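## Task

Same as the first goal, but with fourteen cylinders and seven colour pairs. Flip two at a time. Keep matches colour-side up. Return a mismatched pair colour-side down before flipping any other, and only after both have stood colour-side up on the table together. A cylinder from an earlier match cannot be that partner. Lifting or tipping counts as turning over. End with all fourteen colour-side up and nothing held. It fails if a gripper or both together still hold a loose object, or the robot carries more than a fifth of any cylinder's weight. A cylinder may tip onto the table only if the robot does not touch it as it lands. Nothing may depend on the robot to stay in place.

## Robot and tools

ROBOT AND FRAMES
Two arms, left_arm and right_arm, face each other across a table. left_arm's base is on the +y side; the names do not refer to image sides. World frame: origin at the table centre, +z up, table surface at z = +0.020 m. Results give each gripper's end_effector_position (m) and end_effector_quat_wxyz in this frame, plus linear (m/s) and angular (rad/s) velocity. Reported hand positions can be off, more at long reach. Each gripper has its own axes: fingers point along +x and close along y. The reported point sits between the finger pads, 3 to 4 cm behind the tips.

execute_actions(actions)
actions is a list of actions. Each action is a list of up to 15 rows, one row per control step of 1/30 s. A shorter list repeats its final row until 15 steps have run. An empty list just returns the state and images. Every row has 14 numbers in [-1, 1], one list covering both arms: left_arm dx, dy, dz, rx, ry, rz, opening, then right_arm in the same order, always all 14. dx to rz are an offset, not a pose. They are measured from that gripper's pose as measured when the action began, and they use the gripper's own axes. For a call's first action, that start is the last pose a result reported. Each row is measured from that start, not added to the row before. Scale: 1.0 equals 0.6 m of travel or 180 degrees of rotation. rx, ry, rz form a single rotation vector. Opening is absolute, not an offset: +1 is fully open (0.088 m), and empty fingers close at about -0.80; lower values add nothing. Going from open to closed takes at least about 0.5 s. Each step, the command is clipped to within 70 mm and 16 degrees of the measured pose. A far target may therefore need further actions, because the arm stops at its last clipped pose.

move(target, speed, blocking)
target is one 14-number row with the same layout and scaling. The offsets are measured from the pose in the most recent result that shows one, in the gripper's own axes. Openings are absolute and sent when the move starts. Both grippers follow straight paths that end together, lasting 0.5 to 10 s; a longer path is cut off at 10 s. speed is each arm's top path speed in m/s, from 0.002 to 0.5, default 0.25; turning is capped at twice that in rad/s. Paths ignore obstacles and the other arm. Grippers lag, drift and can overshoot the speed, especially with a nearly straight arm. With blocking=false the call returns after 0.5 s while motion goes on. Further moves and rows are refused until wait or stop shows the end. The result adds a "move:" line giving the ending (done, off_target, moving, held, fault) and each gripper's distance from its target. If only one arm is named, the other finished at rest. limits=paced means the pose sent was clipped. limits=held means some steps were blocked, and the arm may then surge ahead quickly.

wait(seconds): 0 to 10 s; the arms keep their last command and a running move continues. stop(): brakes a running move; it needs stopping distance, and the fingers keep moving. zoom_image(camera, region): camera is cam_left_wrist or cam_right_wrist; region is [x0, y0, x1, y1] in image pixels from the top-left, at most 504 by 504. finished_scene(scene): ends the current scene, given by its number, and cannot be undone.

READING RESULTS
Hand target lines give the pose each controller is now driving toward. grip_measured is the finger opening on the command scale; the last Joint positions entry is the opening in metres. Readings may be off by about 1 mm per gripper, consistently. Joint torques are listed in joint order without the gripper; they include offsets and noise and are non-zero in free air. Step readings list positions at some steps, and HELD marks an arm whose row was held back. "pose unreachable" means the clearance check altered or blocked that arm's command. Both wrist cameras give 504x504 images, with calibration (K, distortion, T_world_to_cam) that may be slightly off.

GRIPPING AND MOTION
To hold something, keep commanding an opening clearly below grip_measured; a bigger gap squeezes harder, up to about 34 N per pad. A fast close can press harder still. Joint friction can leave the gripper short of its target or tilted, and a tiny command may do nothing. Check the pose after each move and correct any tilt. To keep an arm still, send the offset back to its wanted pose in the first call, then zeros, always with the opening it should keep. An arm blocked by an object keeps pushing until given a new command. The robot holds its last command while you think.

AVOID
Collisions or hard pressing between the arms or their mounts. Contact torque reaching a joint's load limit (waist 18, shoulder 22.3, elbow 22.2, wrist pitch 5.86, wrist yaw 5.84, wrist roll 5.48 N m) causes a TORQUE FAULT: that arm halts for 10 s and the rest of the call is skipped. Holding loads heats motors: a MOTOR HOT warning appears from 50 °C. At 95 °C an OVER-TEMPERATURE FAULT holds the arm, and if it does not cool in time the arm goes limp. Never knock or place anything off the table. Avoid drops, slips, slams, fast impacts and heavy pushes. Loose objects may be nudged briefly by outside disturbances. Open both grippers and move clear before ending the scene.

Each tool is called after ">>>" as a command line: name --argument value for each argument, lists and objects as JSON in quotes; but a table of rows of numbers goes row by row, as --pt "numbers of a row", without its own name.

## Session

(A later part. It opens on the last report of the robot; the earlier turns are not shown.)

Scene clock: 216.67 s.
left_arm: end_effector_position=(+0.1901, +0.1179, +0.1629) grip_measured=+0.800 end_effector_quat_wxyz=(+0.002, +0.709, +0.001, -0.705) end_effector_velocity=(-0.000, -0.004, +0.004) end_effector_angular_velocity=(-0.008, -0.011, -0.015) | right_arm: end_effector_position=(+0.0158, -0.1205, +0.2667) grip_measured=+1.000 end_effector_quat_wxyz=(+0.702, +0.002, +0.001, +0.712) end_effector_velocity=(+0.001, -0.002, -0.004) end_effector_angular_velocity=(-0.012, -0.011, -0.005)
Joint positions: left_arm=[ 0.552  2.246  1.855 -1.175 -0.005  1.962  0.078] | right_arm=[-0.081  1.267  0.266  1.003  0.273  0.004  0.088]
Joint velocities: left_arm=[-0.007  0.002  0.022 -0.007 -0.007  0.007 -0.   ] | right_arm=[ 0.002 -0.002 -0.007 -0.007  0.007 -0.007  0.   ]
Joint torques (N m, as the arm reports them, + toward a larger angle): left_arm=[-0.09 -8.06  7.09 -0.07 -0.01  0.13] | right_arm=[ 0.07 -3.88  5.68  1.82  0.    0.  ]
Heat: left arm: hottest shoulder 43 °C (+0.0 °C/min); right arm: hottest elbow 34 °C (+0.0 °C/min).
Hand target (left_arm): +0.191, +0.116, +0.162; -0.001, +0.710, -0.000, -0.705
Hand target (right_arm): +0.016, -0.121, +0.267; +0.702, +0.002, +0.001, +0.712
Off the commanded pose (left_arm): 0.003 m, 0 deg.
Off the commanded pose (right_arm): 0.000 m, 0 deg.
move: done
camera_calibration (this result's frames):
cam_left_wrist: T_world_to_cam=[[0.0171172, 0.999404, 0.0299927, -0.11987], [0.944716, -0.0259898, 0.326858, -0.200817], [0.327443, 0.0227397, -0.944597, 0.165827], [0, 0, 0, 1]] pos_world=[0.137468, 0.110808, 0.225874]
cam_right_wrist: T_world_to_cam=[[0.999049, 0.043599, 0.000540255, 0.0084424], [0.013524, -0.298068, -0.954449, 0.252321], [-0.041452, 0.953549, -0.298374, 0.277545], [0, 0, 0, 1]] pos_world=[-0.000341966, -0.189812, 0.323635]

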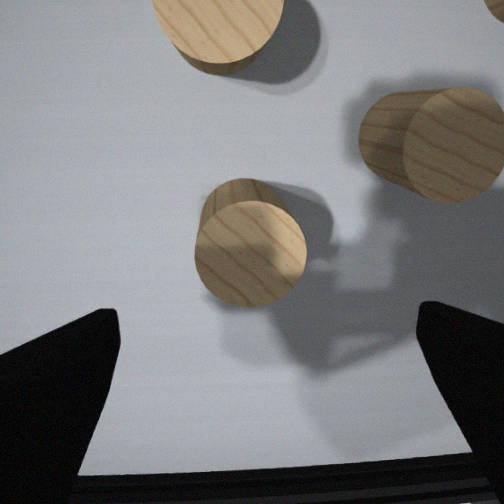

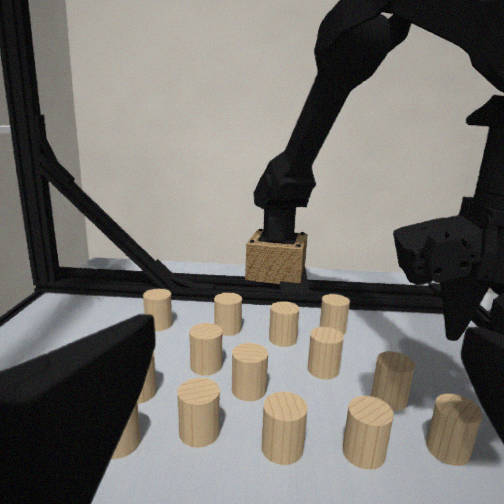

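>>> move --target '[0.136,0,0,0,0,0,0.8,0,0,0,0,0,0,1]' --speed 0.06

>>> move --target '[0,0,0,0,0,0,-0.3,0,0,0,0,0,0,1]'

>>> move --target '[-0.14,0,0,0,0,0,-0.3,0,0,0,0,0,0,1]' --speed 0.15

>>> move --target '[-0.17,0.108,0.288,0,0,0.505,-0.3,0,0,0,0,0,0,1]' --speed 0.3

Scene clock: 220.83 s.
left_arm: end_effector_position=(+0.1908, +0.1160, +0.0863) grip_measured=+0.800 end_effector_quat_wxyz=(+0.005, +0.711, -0.003, -0.704) end_effector_velocity=(-0.003, +0.002, -0.002) end_effector_angular_velocity=(+0.008, +0.012, +0.019) | right_arm: end_effector_position=(+0.0158, -0.1206, +0.2668) grip_measured=+1.000 end_effector_quat_wxyz=(+0.702, +0.003, +0.001, +0.712) end_effector_velocity=(-0.002, +0.000, -0.003) end_effector_angular_velocity=(-0.016, -0.012, +0.010)
Joint positions: left_arm=[ 0.552  2.333  1.687 -0.91  -0.005  1.963  0.078] | right_arm=[-0.081  1.266  0.266  1.003  0.273  0.004  0.088]
Joint velocities: left_arm=[-0.002  0.002 -0.002 -0.007  0.007 -0.022  0.   ] | right_arm=[ 0.002 -0.002  0.002 -0.022 -0.007 -0.007  0.   ]
Joint torques (N m, as the arm reports them, + toward a larger angle): left_arm=[ 0.12 -8.39  5.1   0.41  0.05  0.02] | right_arm=[ 0.05 -3.89  5.7   1.82  0.01  0.  ]
Heat: left arm: hottest shoulder 44 °C (+1.0 °C/min); right arm: hottest elbow 34 °C (+0.0 °C/min).
Hand target (left_arm): +0.191, +0.118, +0.082; +0.002, +0.709, +0.001, -0.705
Hand target (right_arm): +0.016, -0.121, +0.267; +0.702, +0.003, +0.001, +0.712
Off the commanded pose (left_arm): 0.005 m, 1 deg.
Off the commanded pose (right_arm): 0.000 m, 0 deg.
move: done
camera_calibration (this result's frames):
cam_left_wrist: T_world_to_cam=[[0.0181576, 0.999631, 0.0202211, -0.115108], [0.943332, -0.0238305, 0.330993, -0.176891], [0.331353, 0.0130652, -0.943416, 0.0934968], [0, 0, 0, 1]] pos_world=[0.137977, 0.109628, 0.149084]
cam_right_wrist: T_world_to_cam=[[0.999049, 0.0435988, 0.000448294, 0.00845962], [0.0134209, -0.297718, -0.954559, 0.252501], [-0.0414842, 0.953658, -0.29802, 0.277528], [0, 0, 0, 1]] pos_world=[-0.000327333, -0.189861, 0.323732]

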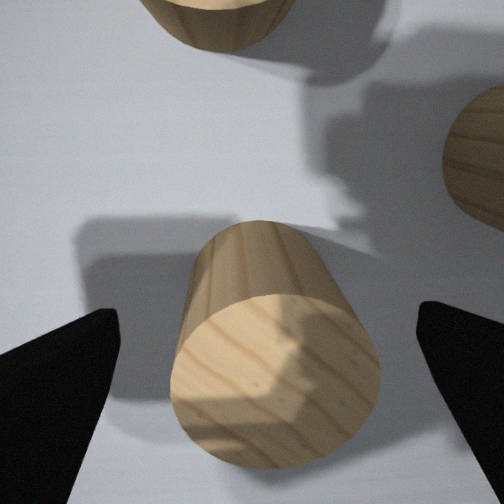

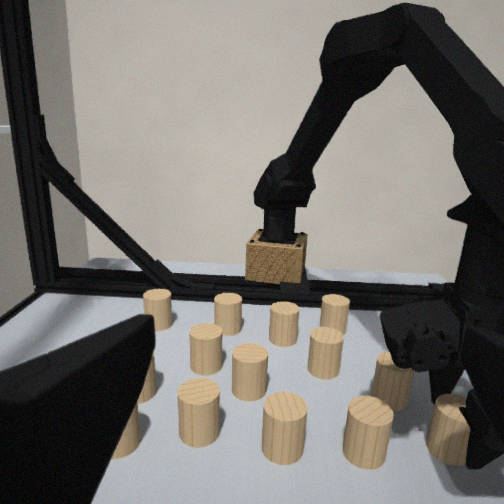

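Scene clock: 221.33 s.
left_arm: end_effector_position=(+0.1907, +0.1159, +0.0863) grip_measured=+0.037 end_effector_quat_wxyz=(+0.006, +0.710, -0.004, -0.704) end_effector_velocity=(-0.003, +0.002, -0.002) end_effector_angular_velocity=(+0.008, +0.012, +0.005) | right_arm: end_effector_position=(+0.0158, -0.1206, +0.2668) grip_measured=+1.000 end_effector_quat_wxyz=(+0.702, +0.003, +0.001, +0.712) end_effector_velocity=(+0.002, -0.000, -0.002) end_effector_angular_velocity=(-0.007, -0.009, -0.010)
Joint positions: left_arm=[ 0.552  2.333  1.687 -0.909 -0.003  1.963  0.041] | right_arm=[-0.081  1.266  0.266  1.003  0.273  0.004  0.088]
Joint velocities: left_arm=[-0.002  0.002 -0.002 -0.007  0.007 -0.007 -0.   ] | right_arm=[-0.002 -0.002 -0.002 -0.007  0.007 -0.007  0.   ]
Joint torques (N m, as the arm reports them, + toward a larger angle): left_arm=[-0.07 -9.09  5.54  0.17  0.02  0.  ] | right_arm=[ 0.01 -3.91  5.68  1.82  0.02  0.  ]
Heat: left arm: hottest shoulder 44 °C (+1.0 °C/min); right arm: hottest elbow 34 °C (+0.0 °C/min).
Hand target (left_arm): +0.191, +0.116, +0.086; +0.005, +0.711, -0.003, -0.703
Hand target (right_arm): +0.016, -0.121, +0.267; +0.702, +0.003, +0.001, +0.712
Off the commanded pose (left_arm): 0.000 m, 0 deg.
Off the commanded pose (right_arm): 0.000 m, 0 deg.
move: done
camera_calibration (this result's frames):
cam_left_wrist: T_world_to_cam=[[0.0181933, 0.999646, 0.0194123, -0.114901], [0.943632, -0.0235852, 0.330154, -0.176789], [0.330495, 0.0123115, -0.943727, 0.093819], [0, 0, 0, 1]] pos_world=[0.137907, 0.109536, 0.149138]
cam_right_wrist: T_world_to_cam=[[0.999049, 0.0435988, 0.000448294, 0.00845962], [0.0134209, -0.297718, -0.954559, 0.252501], [-0.0414842, 0.953658, -0.29802, 0.277528], [0, 0, 0, 1]] pos_world=[-0.000327333, -0.189861, 0.323732]

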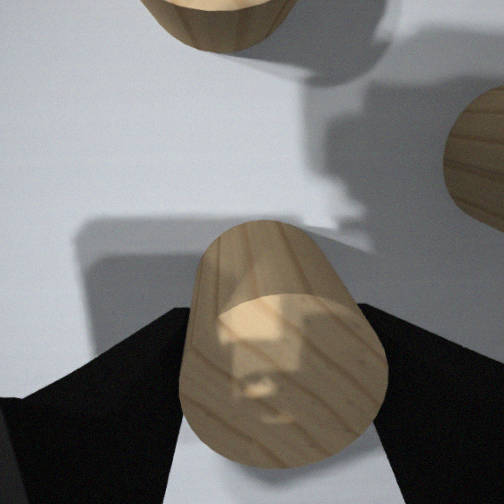

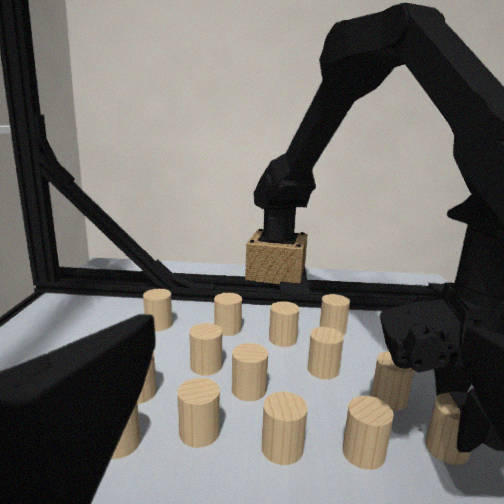

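Scene clock: 222.33 s.
left_arm: end_effector_position=(+0.1892, +0.1194, +0.1619) grip_measured=+0.036 end_effector_quat_wxyz=(-0.001, +0.708, +0.003, -0.707) end_effector_velocity=(+0.002, +0.001, +0.005) end_effector_angular_velocity=(+0.005, -0.006, +0.010) | right_arm: end_effector_position=(+0.0158, -0.1206, +0.2668) grip_measured=+1.000 end_effector_quat_wxyz=(+0.702, +0.003, +0.001, +0.712) end_effector_velocity=(-0.000, -0.000, -0.002) end_effector_angular_velocity=(-0.007, -0.009, +0.005)
Joint positions: left_arm=[ 0.552  2.249  1.855 -1.182 -0.003  1.963  0.041] | right_arm=[-0.081  1.266  0.266  1.003  0.273  0.004  0.088]
Joint velocities: left_arm=[ 0.002 -0.002  0.017 -0.022 -0.007 -0.007  0.   ] | right_arm=[-0.002 -0.002 -0.002 -0.007 -0.007 -0.007  0.   ]
Joint torques (N m, as the arm reports them, + toward a larger angle): left_arm=[ -0.17 -10.36   7.06  -0.06   0.08  -0.03] | right_arm=[ 0.03 -3.85  5.67  1.82  0.01 -0.01]
Heat: left arm: hottest shoulder 44 °C (+1.0 °C/min); right arm: hottest elbow 34 °C (+0.0 °C/min).
Hand target (left_arm): +0.190, +0.116, +0.170; +0.006, +0.710, -0.004, -0.704
Hand target (right_arm): +0.016, -0.121, +0.267; +0.702, +0.003, +0.001, +0.712
Off the commanded pose (left_arm): 0.009 m, 1 deg.
Off the commanded pose (right_arm): 0.000 m, 0 deg.
move: off_target (left_arm)
camera_calibration (this result's frames):
cam_left_wrist: T_world_to_cam=[[0.018422, 0.999098, 0.038268, -0.122888], [0.946219, -0.0297863, 0.322153, -0.198733], [0.323003, 0.0302752, -0.945914, 0.165228], [0, 0, 0, 1]] pos_world=[0.13694, 0.111855, 0.225017]
cam_right_wrist: T_world_to_cam=[[0.999049, 0.0435988, 0.000448294, 0.00845962], [0.0134209, -0.297718, -0.954559, 0.252501], [-0.0414842, 0.953658, -0.29802, 0.277528], [0, 0, 0, 1]] pos_world=[-0.000327333, -0.189861, 0.323732]

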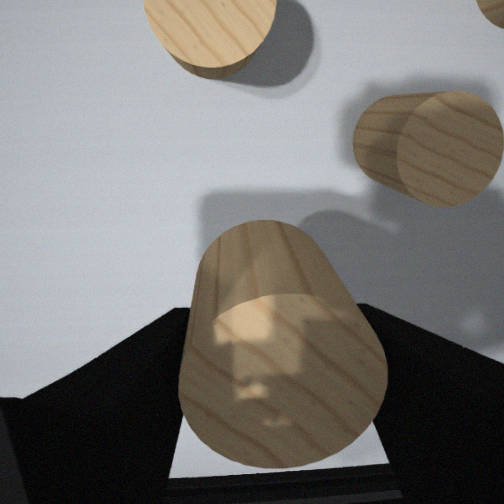

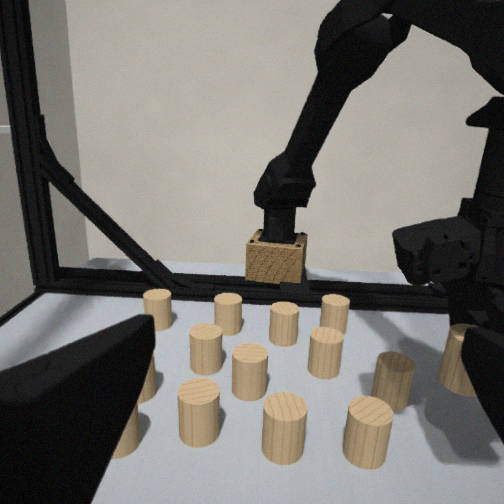

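Scene clock: 225.50 s.
left_arm: end_effector_position=(+0.0161, +0.0542, +0.2665) grip_measured=+0.034 end_effector_quat_wxyz=(+0.500, +0.496, -0.506, -0.498) end_effector_velocity=(-0.000, +0.000, -0.003) end_effector_angular_velocity=(+0.003, +0.022, +0.005) | right_arm: end_effector_position=(+0.0158, -0.1206, +0.2668) grip_measured=+1.000 end_effector_quat_wxyz=(+0.702, +0.003, +0.001, +0.712) end_effector_velocity=(-0.000, -0.001, -0.000) end_effector_angular_velocity=(-0.002, -0.008, +0.005)
Joint positions: left_arm=[ 0.143  1.863  0.694  1.181 -0.006  1.576  0.041] | right_arm=[-0.081  1.266  0.266  1.003  0.273  0.004  0.088]
Joint velocities: left_arm=[-0.002  0.007 -0.002  0.007 -0.007 -0.022 -0.   ] | right_arm=[-0.002 -0.007 -0.002 -0.007 -0.007 -0.007  0.   ]
Joint torques (N m, as the arm reports them, + toward a larger angle): left_arm=[-0.29 -5.68  4.93  2.11 -0.21 -0.13] | right_arm=[ 0.14 -3.93  5.7   1.82  0.    0.  ]
Heat: left arm: hottest shoulder 44 °C (+1.0 °C/min); right arm: hottest elbow 34 °C (+0.0 °C/min).
Hand target (left_arm): +0.016, +0.055, +0.264; +0.501, +0.497, -0.504, -0.499
Hand target (right_arm): +0.016, -0.121, +0.267; +0.702, +0.003, +0.001, +0.712
Off the commanded pose (left_arm): 0.003 m, 1 deg.
Off the commanded pose (right_arm): 0.000 m, 0 deg.
move: done
camera_calibration (this result's frames):
cam_left_wrist: T_world_to_cam=[[0.0265153, 0.0197988, -0.999452, 0.270944], [0.949049, 0.313562, 0.0313897, -0.0116884], [0.314012, -0.949361, -0.0104759, 0.126034], [0, 0, 0, 1]] pos_world=[-0.0356674, 0.117952, 0.272483]
cam_right_wrist: T_world_to_cam=[[0.999049, 0.0435988, 0.000448294, 0.00845962], [0.0134209, -0.297718, -0.954559, 0.252501], [-0.0414842, 0.953658, -0.29802, 0.277528], [0, 0, 0, 1]] pos_world=[-0.000327333, -0.189861, 0.323732]

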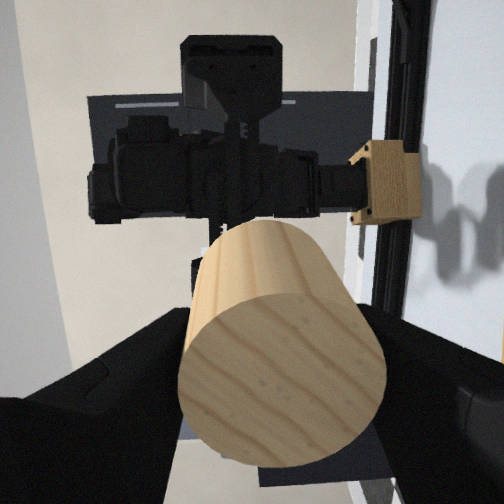

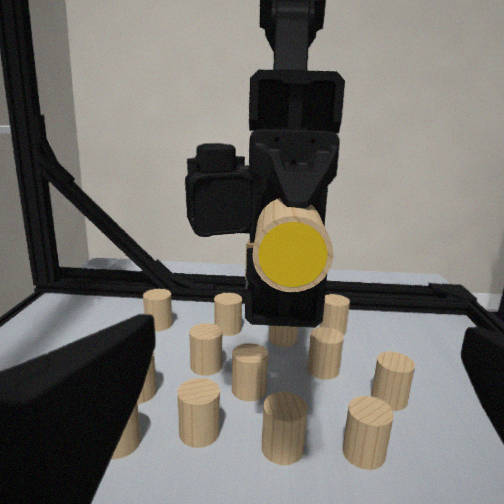

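>>> move --target '[0.103,0,0,0,0,0,-0.3,0.1,0,0.003,0,0,0,1]' --speed 0.1

>>> move --target '[0,0,0,0,0,0,-0.3,0,0,0,0,0,0,-0.3]'

>>> move --target '[0,0,0,0,0,0,1,0,0,0,0,0,0,-0.3]'

>>> move --target '[-0.1,0,0,0,0,0,1,-0.1,0,0,0,0,0,-0.3]' --speed 0.15

>>> move --target '[-0.232,-0.166,-0.227,0,0,-0.5,0.8,-0.068,0.134,-0.172,0,0.506,0,-0.3]' --speed 0.3

Scene clock: 229.73 s.
left_arm: end_effector_position=(+0.0151, -0.0048, +0.2659) grip_measured=+0.033 end_effector_quat_wxyz=(+0.499, +0.497, -0.505, -0.499) end_effector_velocity=(-0.003, -0.003, -0.001) end_effector_angular_velocity=(+0.003, +0.007, -0.000) | right_arm: end_effector_position=(+0.0149, -0.0638, +0.2682) grip_measured=+1.000 end_effector_quat_wxyz=(+0.702, +0.002, +0.001, +0.712) end_effector_velocity=(-0.003, +0.001, -0.003) end_effector_angular_velocity=(-0.012, -0.010, +0.020)
Joint positions: left_arm=[ 0.142  2.025  0.955  1.078 -0.006  1.575  0.041] | right_arm=[-0.143  1.518  0.461  1.058  0.212  0.004  0.088]
Joint velocities: left_arm=[-0.007  0.007  0.012 -0.007 -0.007 -0.007 -0.   ] | right_arm=[-0.002  0.007  0.002 -0.007 -0.022 -0.007  0.   ]
Joint torques (N m, as the arm reports them, + toward a larger angle): left_arm=[ 0.06 -7.06  7.04  1.7   0.09 -0.05] | right_arm=[-0.27 -4.72  6.78  1.99 -0.14 -0.01]
Heat: left arm: hottest shoulder 44 °C (+1.0 °C/min); right arm: hottest elbow 34 °C (+0.0 °C/min).
Hand target (left_arm): +0.016, -0.008, +0.267; +0.500, +0.496, -0.506, -0.498
Hand target (right_arm): +0.015, -0.061, +0.269; +0.702, +0.003, +0.000, +0.712
Off the commanded pose (left_arm): 0.003 m, 0 deg.
Off the commanded pose (right_arm): 0.003 m, 0 deg.
move: done
camera_calibration (this result's frames):
cam_left_wrist: T_world_to_cam=[[0.026196, 0.0243765, -0.99936, 0.271529], [0.94906, 0.313412, 0.0325223, 0.00745142], [0.314004, -0.949304, -0.0149246, 0.071522], [0, 0, 0, 1]] pos_world=[-0.036643, 0.0589419, 0.27218]
cam_right_wrist: T_world_to_cam=[[0.999082, 0.0428378, 0.000953909, 0.00665409], [0.013751, -0.299463, -0.954009, 0.27041], [-0.040582, 0.953146, -0.299777, 0.22422], [0, 0, 0, 1]] pos_world=[-0.00126709, -0.133022, 0.325183]

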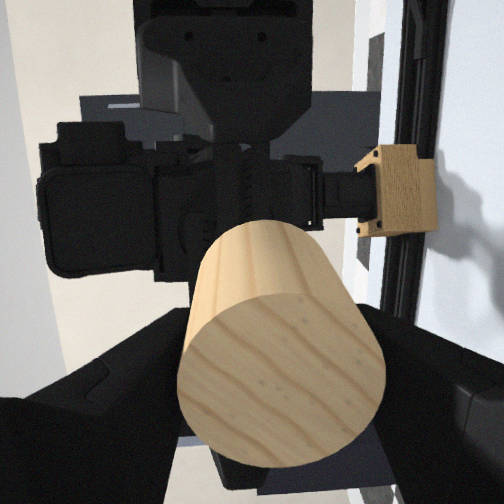

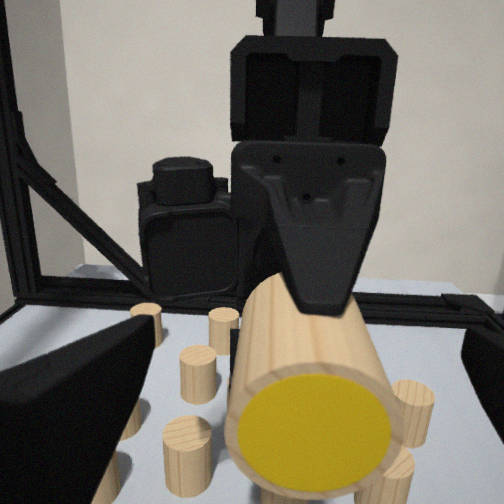

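Scene clock: 230.23 s.
left_arm: end_effector_position=(+0.0155, -0.0049, +0.2660) grip_measured=+0.033 end_effector_quat_wxyz=(+0.499, +0.497, -0.505, -0.499) end_effector_velocity=(-0.002, +0.000, -0.004) end_effector_angular_velocity=(+0.012, +0.022, -0.010) | right_arm: end_effector_position=(+0.0146, -0.0638, +0.2681) grip_measured=+0.022 end_effector_quat_wxyz=(+0.702, +0.002, +0.001, +0.713) end_effector_velocity=(-0.002, -0.001, -0.005) end_effector_angular_velocity=(-0.021, -0.012, +0.020)
Joint positions: left_arm=[ 0.143  2.025  0.955  1.077 -0.007  1.575  0.041] | right_arm=[-0.142  1.518  0.461  1.058  0.211  0.004  0.04 ]
Joint velocities: left_arm=[-0.002  0.002 -0.002 -0.007  0.007 -0.022 -0.   ] | right_arm=[-0.002 -0.002 -0.002 -0.022 -0.022 -0.007 -0.   ]
Joint torques (N m, as the arm reports them, + toward a larger angle): left_arm=[ 0.02 -7.75  5.65  1.75  0.02 -0.03] | right_arm=[ 0.   -5.68  5.44  1.83  0.03 -0.02]
Heat: left arm: hottest shoulder 44 °C (+1.0 °C/min); right arm: hottest elbow 34 °C (+0.0 °C/min).
Hand target (left_arm): +0.015, -0.005, +0.266; +0.499, +0.497, -0.505, -0.499
Hand target (right_arm): +0.015, -0.064, +0.268; +0.702, +0.002, +0.001, +0.712
Off the commanded pose (left_arm): 0.000 m, 0 deg.
Off the commanded pose (right_arm): 0.000 m, 0 deg.
move: done
camera_calibration (this result's frames):
cam_left_wrist: T_world_to_cam=[[0.02615, 0.0244166, -0.99936, 0.271587], [0.948581, 0.31486, 0.032514, 0.00713714], [0.315452, -0.948824, -0.0149275, 0.0713162], [0, 0, 0, 1]] pos_world=[-0.036369, 0.0587881, 0.272246]
cam_right_wrist: T_world_to_cam=[[0.999015, 0.0443622, 0.000954778, 0.00707969], [0.0142088, -0.299442, -0.954009, 0.270353], [-0.0420361, 0.953083, -0.299777, 0.224201], [0, 0, 0, 1]] pos_world=[-0.00148958, -0.133041, 0.325122]

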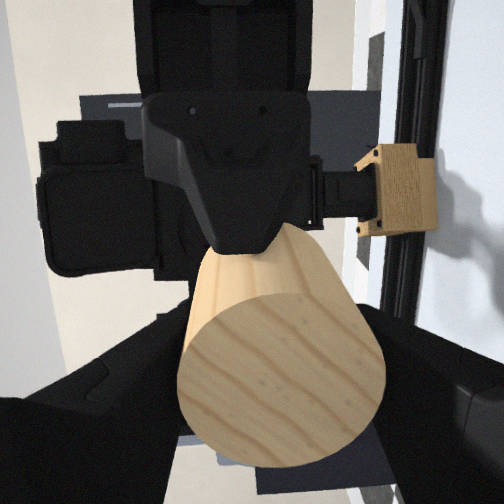

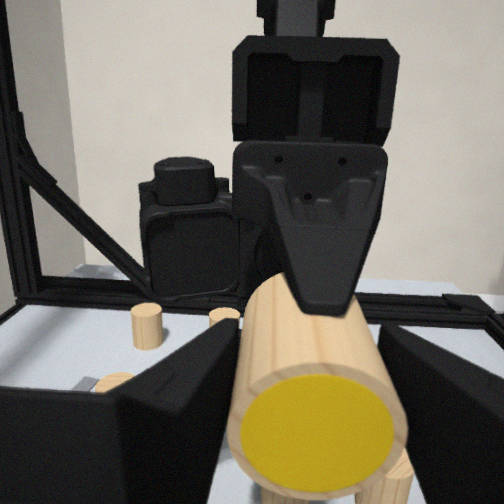

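Scene clock: 230.93 s.
left_arm: end_effector_position=(+0.0155, -0.0049, +0.2660) grip_measured=+1.000 end_effector_quat_wxyz=(+0.499, +0.497, -0.505, -0.499) end_effector_velocity=(+0.002, +0.001, -0.003) end_effector_angular_velocity=(+0.012, +0.007, +0.019) | right_arm: end_effector_position=(+0.0146, -0.0638, +0.2681) grip_measured=+0.022 end_effector_quat_wxyz=(+0.702, +0.002, +0.001, +0.713) end_effector_velocity=(+0.002, +0.000, +0.000) end_effector_angular_velocity=(-0.002, +0.007, -0.010)
Joint positions: left_arm=[ 0.143  2.025  0.955  1.077 -0.007  1.575  0.088] | right_arm=[-0.142  1.518  0.461  1.058  0.211  0.004  0.04 ]
Joint velocities: left_arm=[-0.002 -0.002 -0.007 -0.007 -0.022 -0.007  0.   ] | right_arm=[-0.002 -0.002  0.002 -0.007  0.007  0.007  0.   ]
Joint torques (N m, as the arm reports them, + toward a larger angle): left_arm=[-0.03 -7.8   5.67  1.75  0.01 -0.06] | right_arm=[ 0.07 -5.61  5.44  1.82  0.01  0.  ]
Heat: left arm: hottest shoulder 44 °C (+1.0 °C/min); right arm: hottest elbow 34 °C (+0.0 °C/min).
Hand target (left_arm): +0.015, -0.005, +0.266; +0.499, +0.497, -0.505, -0.499
Hand target (right_arm): +0.015, -0.064, +0.268; +0.702, +0.002, +0.001, +0.713
Off the commanded pose (left_arm): 0.000 m, 0 deg.
Off the commanded pose (right_arm): 0.000 m, 0 deg.
move: done
camera_calibration (this result's frames):
cam_left_wrist: T_world_to_cam=[[0.02615, 0.0244166, -0.99936, 0.271587], [0.948581, 0.31486, 0.032514, 0.00713714], [0.315452, -0.948824, -0.0149275, 0.0713162], [0, 0, 0, 1]] pos_world=[-0.036369, 0.0587881, 0.272246]
cam_right_wrist: T_world_to_cam=[[0.999015, 0.0443622, 0.000954778, 0.00707969], [0.0142088, -0.299442, -0.954009, 0.270353], [-0.0420361, 0.953083, -0.299777, 0.224201], [0, 0, 0, 1]] pos_world=[-0.00148958, -0.133041, 0.325122]

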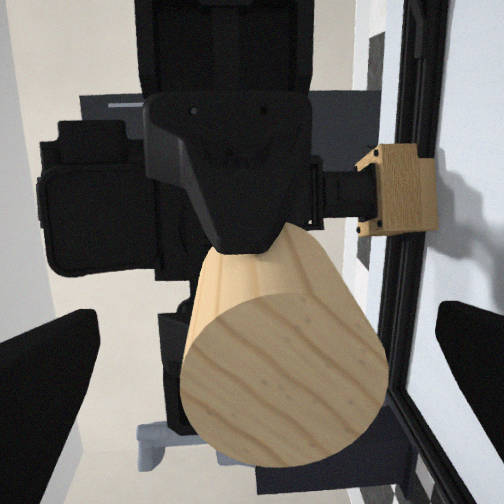

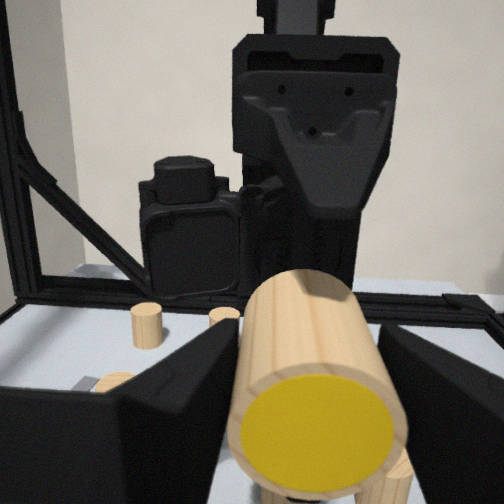

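Scene clock: 231.83 s.
left_arm: end_effector_position=(+0.0163, +0.0531, +0.2615) grip_measured=+1.000 end_effector_quat_wxyz=(+0.497, +0.500, -0.502, -0.501) end_effector_velocity=(+0.000, +0.003, -0.006) end_effector_angular_velocity=(+0.027, -0.008, +0.005) | right_arm: end_effector_position=(+0.0152, -0.1207, +0.2706) grip_measured=+0.021 end_effector_quat_wxyz=(+0.701, +0.004, -0.000, +0.713) end_effector_velocity=(-0.001, -0.003, +0.001) end_effector_angular_velocity=(+0.002, -0.007, +0.010)
Joint positions: left_arm=[ 0.143  1.873  0.697  1.173 -0.007  1.575  0.088] | right_arm=[-0.079  1.25   0.273  0.983  0.273  0.004  0.04 ]
Joint velocities: left_arm=[-0.002 -0.007 -0.012 -0.022 -0.007  0.007  0.   ] | right_arm=[ 0.002 -0.017 -0.007 -0.007 -0.007 -0.007  0.   ]
Joint torques (N m, as the arm reports them, + toward a larger angle): left_arm=[-0.23 -7.68  4.67  2.   -0.08 -0.04] | right_arm=[ 0.39 -4.63  4.28  1.71  0.14  0.  ]
Heat: left arm: hottest shoulder 44 °C (+1.0 °C/min); right arm: hottest elbow 34 °C (+0.0 °C/min).
Hand target (left_arm): +0.016, +0.055, +0.266; +0.499, +0.497, -0.505, -0.499
Hand target (right_arm): +0.016, -0.124, +0.268; +0.702, +0.002, +0.001, +0.713
Off the commanded pose (left_arm): 0.005 m, 1 deg.
Off the commanded pose (right_arm): 0.004 m, 0 deg.
move: done
camera_calibration (this result's frames):
cam_left_wrist: T_world_to_cam=[[0.0262957, 0.0347073, -0.999052, 0.265026], [0.948576, 0.314508, 0.0358932, -0.0125984], [0.315455, -0.94862, -0.0246523, 0.128485], [0, 0, 0, 1]] pos_world=[-0.0355497, 0.116647, 0.268394]
cam_right_wrist: T_world_to_cam=[[0.998981, 0.0451231, -0.000381621, 0.00943566], [0.0129398, -0.294555, -0.955547, 0.256713], [-0.0432296, 0.954569, -0.294839, 0.278065], [0, 0, 0, 1]] pos_world=[-0.000727219, -0.190241, 0.327289]

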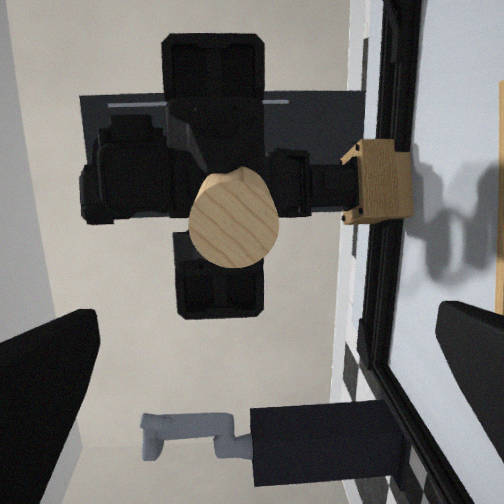

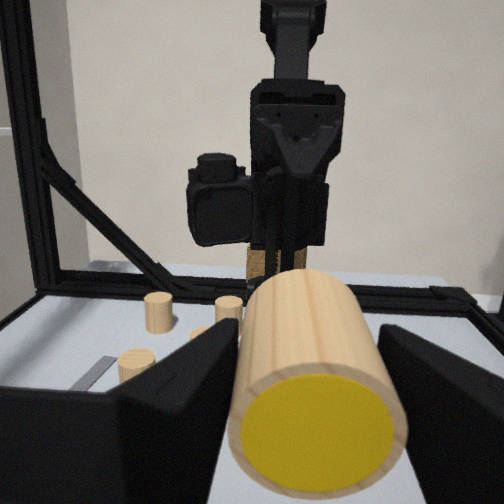

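Scene clock: 234.93 s.
left_arm: end_effector_position=(+0.1511, +0.1923, +0.1633) grip_measured=+0.800 end_effector_quat_wxyz=(+0.003, +0.707, -0.001, -0.707) end_effector_velocity=(-0.001, -0.001, +0.003) end_effector_angular_velocity=(+0.010, -0.004, +0.000) | right_arm: end_effector_position=(-0.0635, -0.1641, +0.1675) grip_measured=+0.021 end_effector_quat_wxyz=(+0.495, -0.507, +0.496, +0.502) end_effector_velocity=(-0.001, -0.004, +0.003) end_effector_angular_velocity=(-0.029, +0.011, +0.005)
Joint positions: left_arm=[ 0.535  1.924  1.364 -1.006  0.003  1.946  0.078] | right_arm=[ 0.069  1.789  1.308 -1.097  0.001  0.421  0.04 ]
Joint velocities: left_arm=[-0.007  0.002  0.017 -0.022 -0.007 -0.007 -0.   ] | right_arm=[-0.002  0.002  0.017 -0.037 -0.022 -0.007 -0.   ]
Joint torques (N m, as the arm reports them, + toward a larger angle): left_arm=[ 0.16 -6.3   6.7  -0.04 -0.17  0.1 ] | right_arm=[-0.15 -6.54  6.86 -0.09 -0.11  0.14]
Heat: left arm: hottest shoulder 44 °C (+1.0 °C/min); right arm: hottest elbow 34 °C (+0.0 °C/min).
Hand target (left_arm): +0.154, +0.191, +0.163; +0.000, +0.709, +0.000, -0.706
Hand target (right_arm): -0.064, -0.162, +0.167; +0.495, -0.506, +0.500, +0.498
Off the commanded pose (left_arm): 0.003 m, 1 deg.
Off the commanded pose (right_arm): 0.002 m, 1 deg.
move: done
camera_calibration (this result's frames):
cam_left_wrist: T_world_to_cam=[[0.0196311, 0.99944, 0.0270984, -0.193488], [0.946846, -0.0272887, 0.320527, -0.161279], [0.321087, 0.0193658, -0.946852, 0.179172], [0, 0, 0, 1]] pos_world=[0.0989746, 0.185509, 0.226586]
cam_right_wrist: T_world_to_cam=[[0.999453, 0.0213433, -0.0252496, 0.0902831], [0.0280604, -0.951477, 0.306439, -0.171781], [-0.017484, -0.30698, -0.951556, 0.1903], [0, 0, 0, 1]] pos_world=[-0.0820862, -0.106955, 0.236001]

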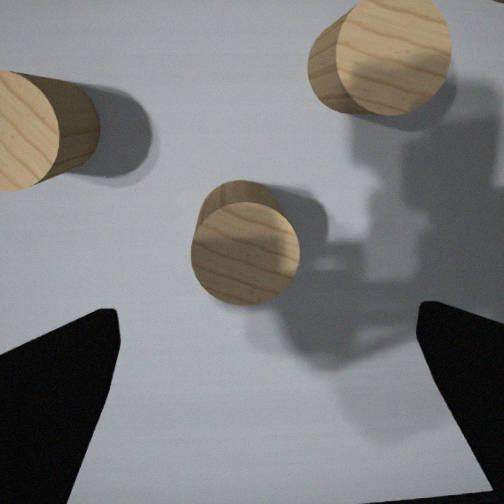

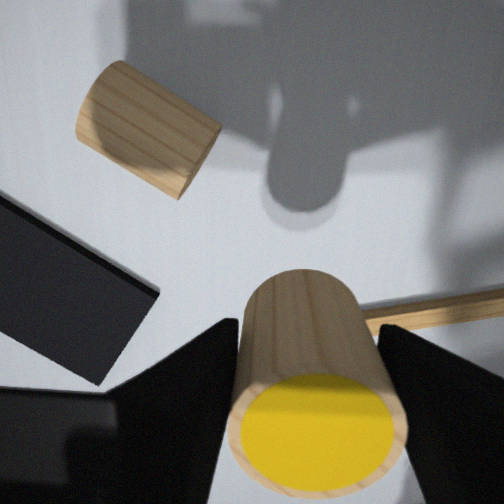

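>>> move --target '[0.142,0.004,0,0,0,0,0.8,0.151,0,0,0,0,0,-0.3]' --speed 0.06

>>> move --target '[0,0,0,0,0,0,-0.3,0,0,0,0,0,0,0.8]'

>>> move --target '[-0.14,0,0,0,0,0,-0.3,-0.14,0,0,0,0,0,0.8]' --speed 0.15

>>> move --target '[-0.173,0.23,0.223,0,0,0.505,-0.3,-0.16,-0.135,0.07,0,-0.497,0,1]' --speed 0.3

Scene clock: 239.50 s.
left_arm: end_effector_position=(+0.1528, +0.1885, +0.0819) grip_measured=+0.800 end_effector_quat_wxyz=(+0.005, +0.708, -0.004, -0.706) end_effector_velocity=(+0.000, -0.000, -0.001) end_effector_angular_velocity=(+0.000, -0.007, +0.020) | right_arm: end_effector_position=(-0.0649, -0.1611, +0.0835) grip_measured=+0.022 end_effector_quat_wxyz=(+0.498, -0.500, +0.494, +0.508) end_effector_velocity=(+0.003, -0.003, -0.001) end_effector_angular_velocity=(-0.008, -0.012, -0.010)
Joint positions: left_arm=[ 0.535  2.07   1.219 -0.706  0.002  1.947  0.078] | right_arm=[ 0.069  1.912  1.106 -0.752  0.     0.421  0.04 ]
Joint velocities: left_arm=[-0.002  0.002 -0.002  0.007 -0.007 -0.022 -0.   ] | right_arm=[-0.002 -0.002 -0.007 -0.007  0.007  0.007 -0.   ]
Joint torques (N m, as the arm reports them, + toward a larger angle): left_arm=[-0.23 -6.55  4.54  0.41  0.08 -0.04] | right_arm=[ 0.04 -6.73  3.45  0.36  0.05 -0.03]
Heat: left arm: hottest shoulder 43 °C (+0.0 °C/min); right arm: hottest elbow 34 °C (+0.0 °C/min).
Hand target (left_arm): +0.151, +0.190, +0.078; +0.002, +0.707, -0.001, -0.707
Hand target (right_arm): -0.063, -0.165, +0.077; +0.495, -0.507, +0.497, +0.501
Off the commanded pose (left_arm): 0.004 m, 1 deg.
Off the commanded pose (right_arm): 0.008 m, 1 deg.
move: done
camera_calibration (this result's frames):
cam_left_wrist: T_world_to_cam=[[0.0199112, 0.999622, 0.0189545, -0.186947], [0.945518, -0.0249887, 0.324611, -0.137412], [0.324962, 0.0114584, -0.945658, 0.102508], [0, 0, 0, 1]] pos_world=[0.100337, 0.182268, 0.145086]
cam_right_wrist: T_world_to_cam=[[0.999192, 0.0214865, -0.0339557, 0.0902323], [0.0304062, -0.956745, 0.289334, -0.142405], [-0.0262702, -0.290133, -0.956626, 0.113862], [0, 0, 0, 1]] pos_world=[-0.0828382, -0.105149, 0.15319]

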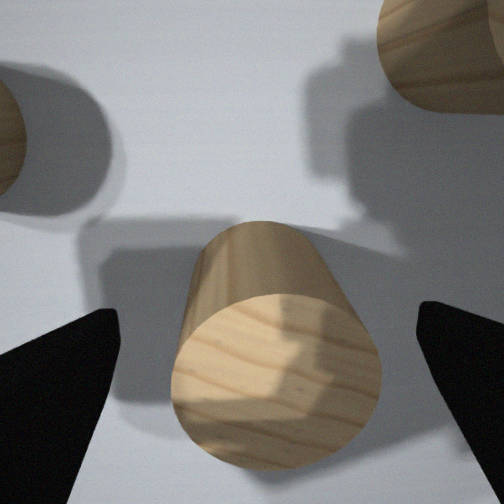

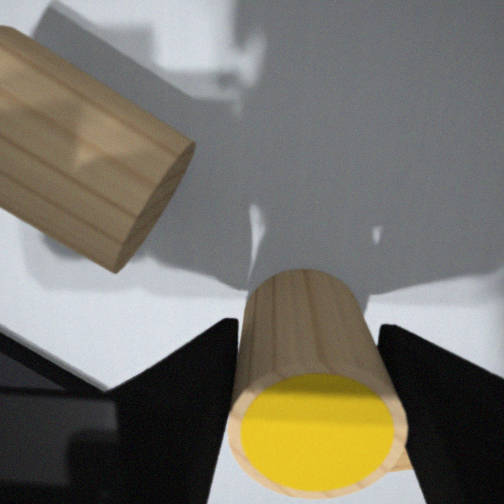

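Scene clock: 240.20 s.
left_arm: end_effector_position=(+0.1527, +0.1887, +0.0819) grip_measured=+0.035 end_effector_quat_wxyz=(+0.005, +0.708, -0.004, -0.706) end_effector_velocity=(-0.001, +0.004, -0.001) end_effector_angular_velocity=(+0.014, -0.002, -0.010) | right_arm: end_effector_position=(-0.0651, -0.1611, +0.0835) grip_measured=+0.799 end_effector_quat_wxyz=(+0.497, -0.500, +0.494, +0.508) end_effector_velocity=(-0.003, +0.001, -0.000) end_effector_angular_velocity=(-0.003, +0.023, +0.020)
Joint positions: left_arm=[ 0.535  2.07   1.219 -0.707  0.002  1.947  0.041] | right_arm=[ 0.069  1.912  1.106 -0.752 -0.     0.421  0.078]
Joint velocities: left_arm=[-0.002 -0.002 -0.007 -0.007 -0.007  0.007 -0.   ] | right_arm=[-0.002  0.002  0.002  0.007 -0.022 -0.022  0.001]
Joint torques (N m, as the arm reports them, + toward a larger angle): left_arm=[-0.06 -7.33  4.98  0.28  0.06  0.  ] | right_arm=[ 0.08 -8.09  4.82  0.12  0.03 -0.03]
Heat: left arm: hottest shoulder 43 °C (+1.0 °C/min); right arm: hottest elbow 34 °C (+0.0 °C/min).
Hand target (left_arm): +0.153, +0.189, +0.082; +0.005, +0.708, -0.004, -0.706
Hand target (right_arm): -0.065, -0.161, +0.084; +0.497, -0.500, +0.494, +0.508
Off the commanded pose (left_arm): 0.000 m, 0 deg.
Off the commanded pose (right_arm): 0.000 m, 0 deg.
move: done
camera_calibration (this result's frames):
cam_left_wrist: T_world_to_cam=[[0.0199195, 0.999601, 0.0200095, -0.187261], [0.945654, -0.0253338, 0.324185, -0.137239], [0.324563, 0.0124644, -0.945782, 0.102413], [0, 0, 0, 1]] pos_world=[0.100271, 0.182433, 0.145099]
cam_right_wrist: T_world_to_cam=[[0.999167, 0.0218788, -0.0344584, 0.0905349], [0.0309225, -0.956787, 0.289142, -0.142358], [-0.0266433, -0.289967, -0.956666, 0.113863], [0, 0, 0, 1]] pos_world=[-0.0830237, -0.10517, 0.15321]

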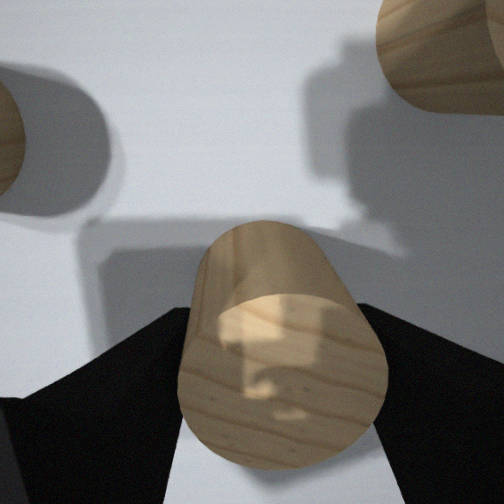

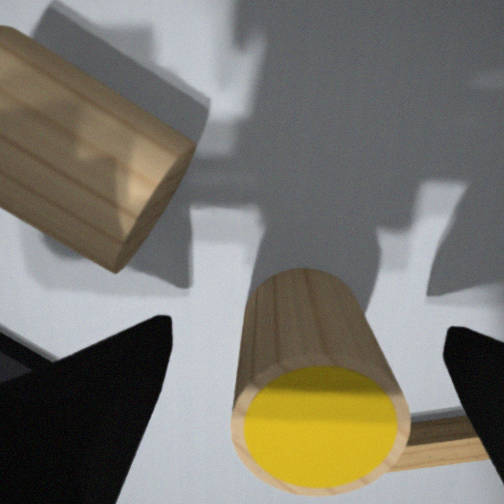

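Scene clock: 241.20 s.
left_arm: end_effector_position=(+0.1513, +0.1923, +0.1589) grip_measured=+0.035 end_effector_quat_wxyz=(-0.001, +0.706, +0.003, -0.709) end_effector_velocity=(-0.002, +0.006, +0.001) end_effector_angular_velocity=(+0.032, +0.005, +0.005) | right_arm: end_effector_position=(-0.0635, -0.1645, +0.1624) grip_measured=+0.800 end_effector_quat_wxyz=(+0.495, -0.505, +0.496, +0.503) end_effector_velocity=(-0.001, +0.005, +0.004) end_effector_angular_velocity=(+0.017, +0.016, -0.000)
Joint positions: left_arm=[ 0.535  1.939  1.366 -1.005  0.002  1.947  0.041] | right_arm=[ 0.069  1.789  1.287 -1.071 -0.     0.421  0.078]
Joint velocities: left_arm=[-0.002  0.002  0.007 -0.037 -0.007 -0.007 -0.   ] | right_arm=[-0.007 -0.002  0.012  0.007 -0.007 -0.007 -0.   ]
Joint torques (N m, as the arm reports them, + toward a larger angle): left_arm=[-0.12 -8.38  6.83 -0.04  0.06 -0.04] | right_arm=[ 0.05 -8.59  6.75 -0.05  0.02 -0.02]
Heat: left arm: hottest shoulder 43 °C (+1.0 °C/min); right arm: hottest elbow 34 °C (+0.0 °C/min).
Hand target (left_arm): +0.152, +0.189, +0.166; +0.005, +0.708, -0.004, -0.706
Hand target (right_arm): -0.065, -0.162, +0.167; +0.497, -0.500, +0.494, +0.508
Off the commanded pose (left_arm): 0.008 m, 1 deg.
Off the commanded pose (right_arm): 0.006 m, 1 deg.
move: done
camera_calibration (this result's frames):
cam_left_wrist: T_world_to_cam=[[0.0201273, 0.999077, 0.037939, -0.195081], [0.947954, -0.0311307, 0.316883, -0.158857], [0.317771, 0.0295864, -0.947706, 0.173677], [0, 0, 0, 1]] pos_world=[0.0993255, 0.184818, 0.222335]
cam_right_wrist: T_world_to_cam=[[0.999374, 0.0214353, -0.0281451, 0.0906626], [0.0289614, -0.952593, 0.302867, -0.170098], [-0.0203188, -0.303493, -0.952617, 0.185872], [0, 0, 0, 1]] pos_world=[-0.0819029, -0.107567, 0.231134]

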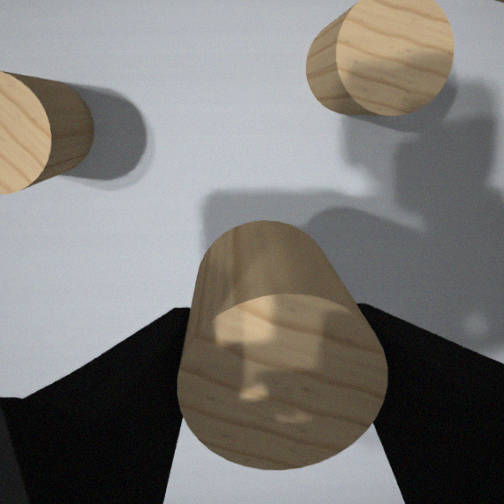

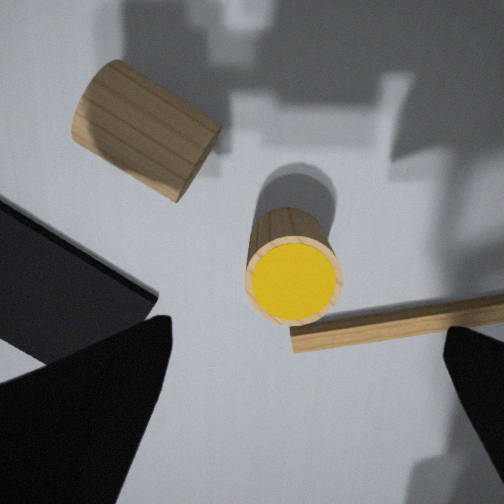

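Scene clock: 244.37 s.
left_arm: end_effector_position=(+0.0177, +0.0572, +0.2601) grip_measured=+0.034 end_effector_quat_wxyz=(+0.497, +0.498, -0.502, -0.503) end_effector_velocity=(-0.000, -0.001, +0.002) end_effector_angular_velocity=(-0.017, +0.007, +0.005) | right_arm: end_effector_position=(+0.0155, -0.1191, +0.2664) grip_measured=+1.000 end_effector_quat_wxyz=(+0.699, +0.009, +0.005, +0.715) end_effector_velocity=(-0.002, +0.000, -0.001) end_effector_angular_velocity=(+0.012, -0.019, +0.019)
Joint positions: left_arm=[0.148 1.867 0.678 1.187 0.001 1.57  0.041] | right_arm=[-0.088  1.279  0.267  1.018  0.257  0.017  0.088]
Joint velocities: left_arm=[-0.002  0.007  0.002  0.022 -0.007 -0.007 -0.   ] | right_arm=[-0.002  0.017 -0.007  0.037 -0.022 -0.022  0.   ]
Joint torques (N m, as the arm reports them, + toward a larger angle): left_arm=[-0.24 -5.6   6.49  2.09 -0.2  -0.13] | right_arm=[-0.2  -2.86  4.01  1.97 -0.09 -0.22]
Heat: left arm: hottest shoulder 43 °C (+1.0 °C/min); right arm: hottest elbow 34 °C (+0.0 °C/min).
Hand target (left_arm): +0.017, +0.055, +0.262; +0.502, +0.495, -0.503, -0.500
Hand target (right_arm): +0.017, -0.121, +0.259; +0.699, -0.002, +0.007, +0.715
Off the commanded pose (left_arm): 0.004 m, 1 deg.
Off the commanded pose (right_arm): 0.008 m, 2 deg.
move: done
camera_calibration (this result's frames):
cam_left_wrist: T_world_to_cam=[[0.0210395, 0.0342993, -0.99919, 0.263607], [0.949706, 0.311634, 0.0306951, -0.0136454], [0.312435, -0.949583, -0.0260176, 0.132341], [0, 0, 0, 1]] pos_world=[-0.0339351, 0.12088, 0.267256]
cam_right_wrist: T_world_to_cam=[[0.998556, 0.0520558, -0.0132504, 0.0132975], [0.0026837, -0.294716, -0.955581, 0.253306], [-0.0536487, 0.954166, -0.29443, 0.27532], [0, 0, 0, 1]] pos_world=[0.000812506, -0.18874, 0.323293]

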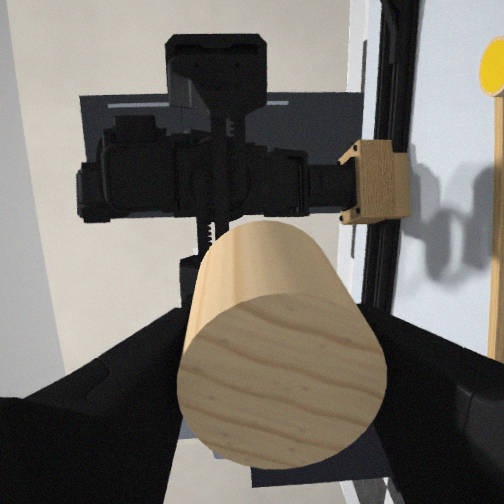

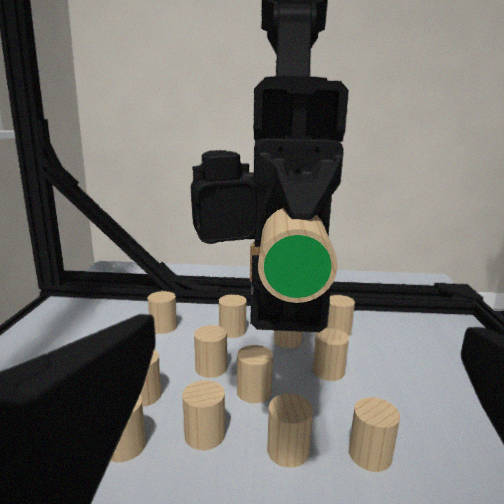

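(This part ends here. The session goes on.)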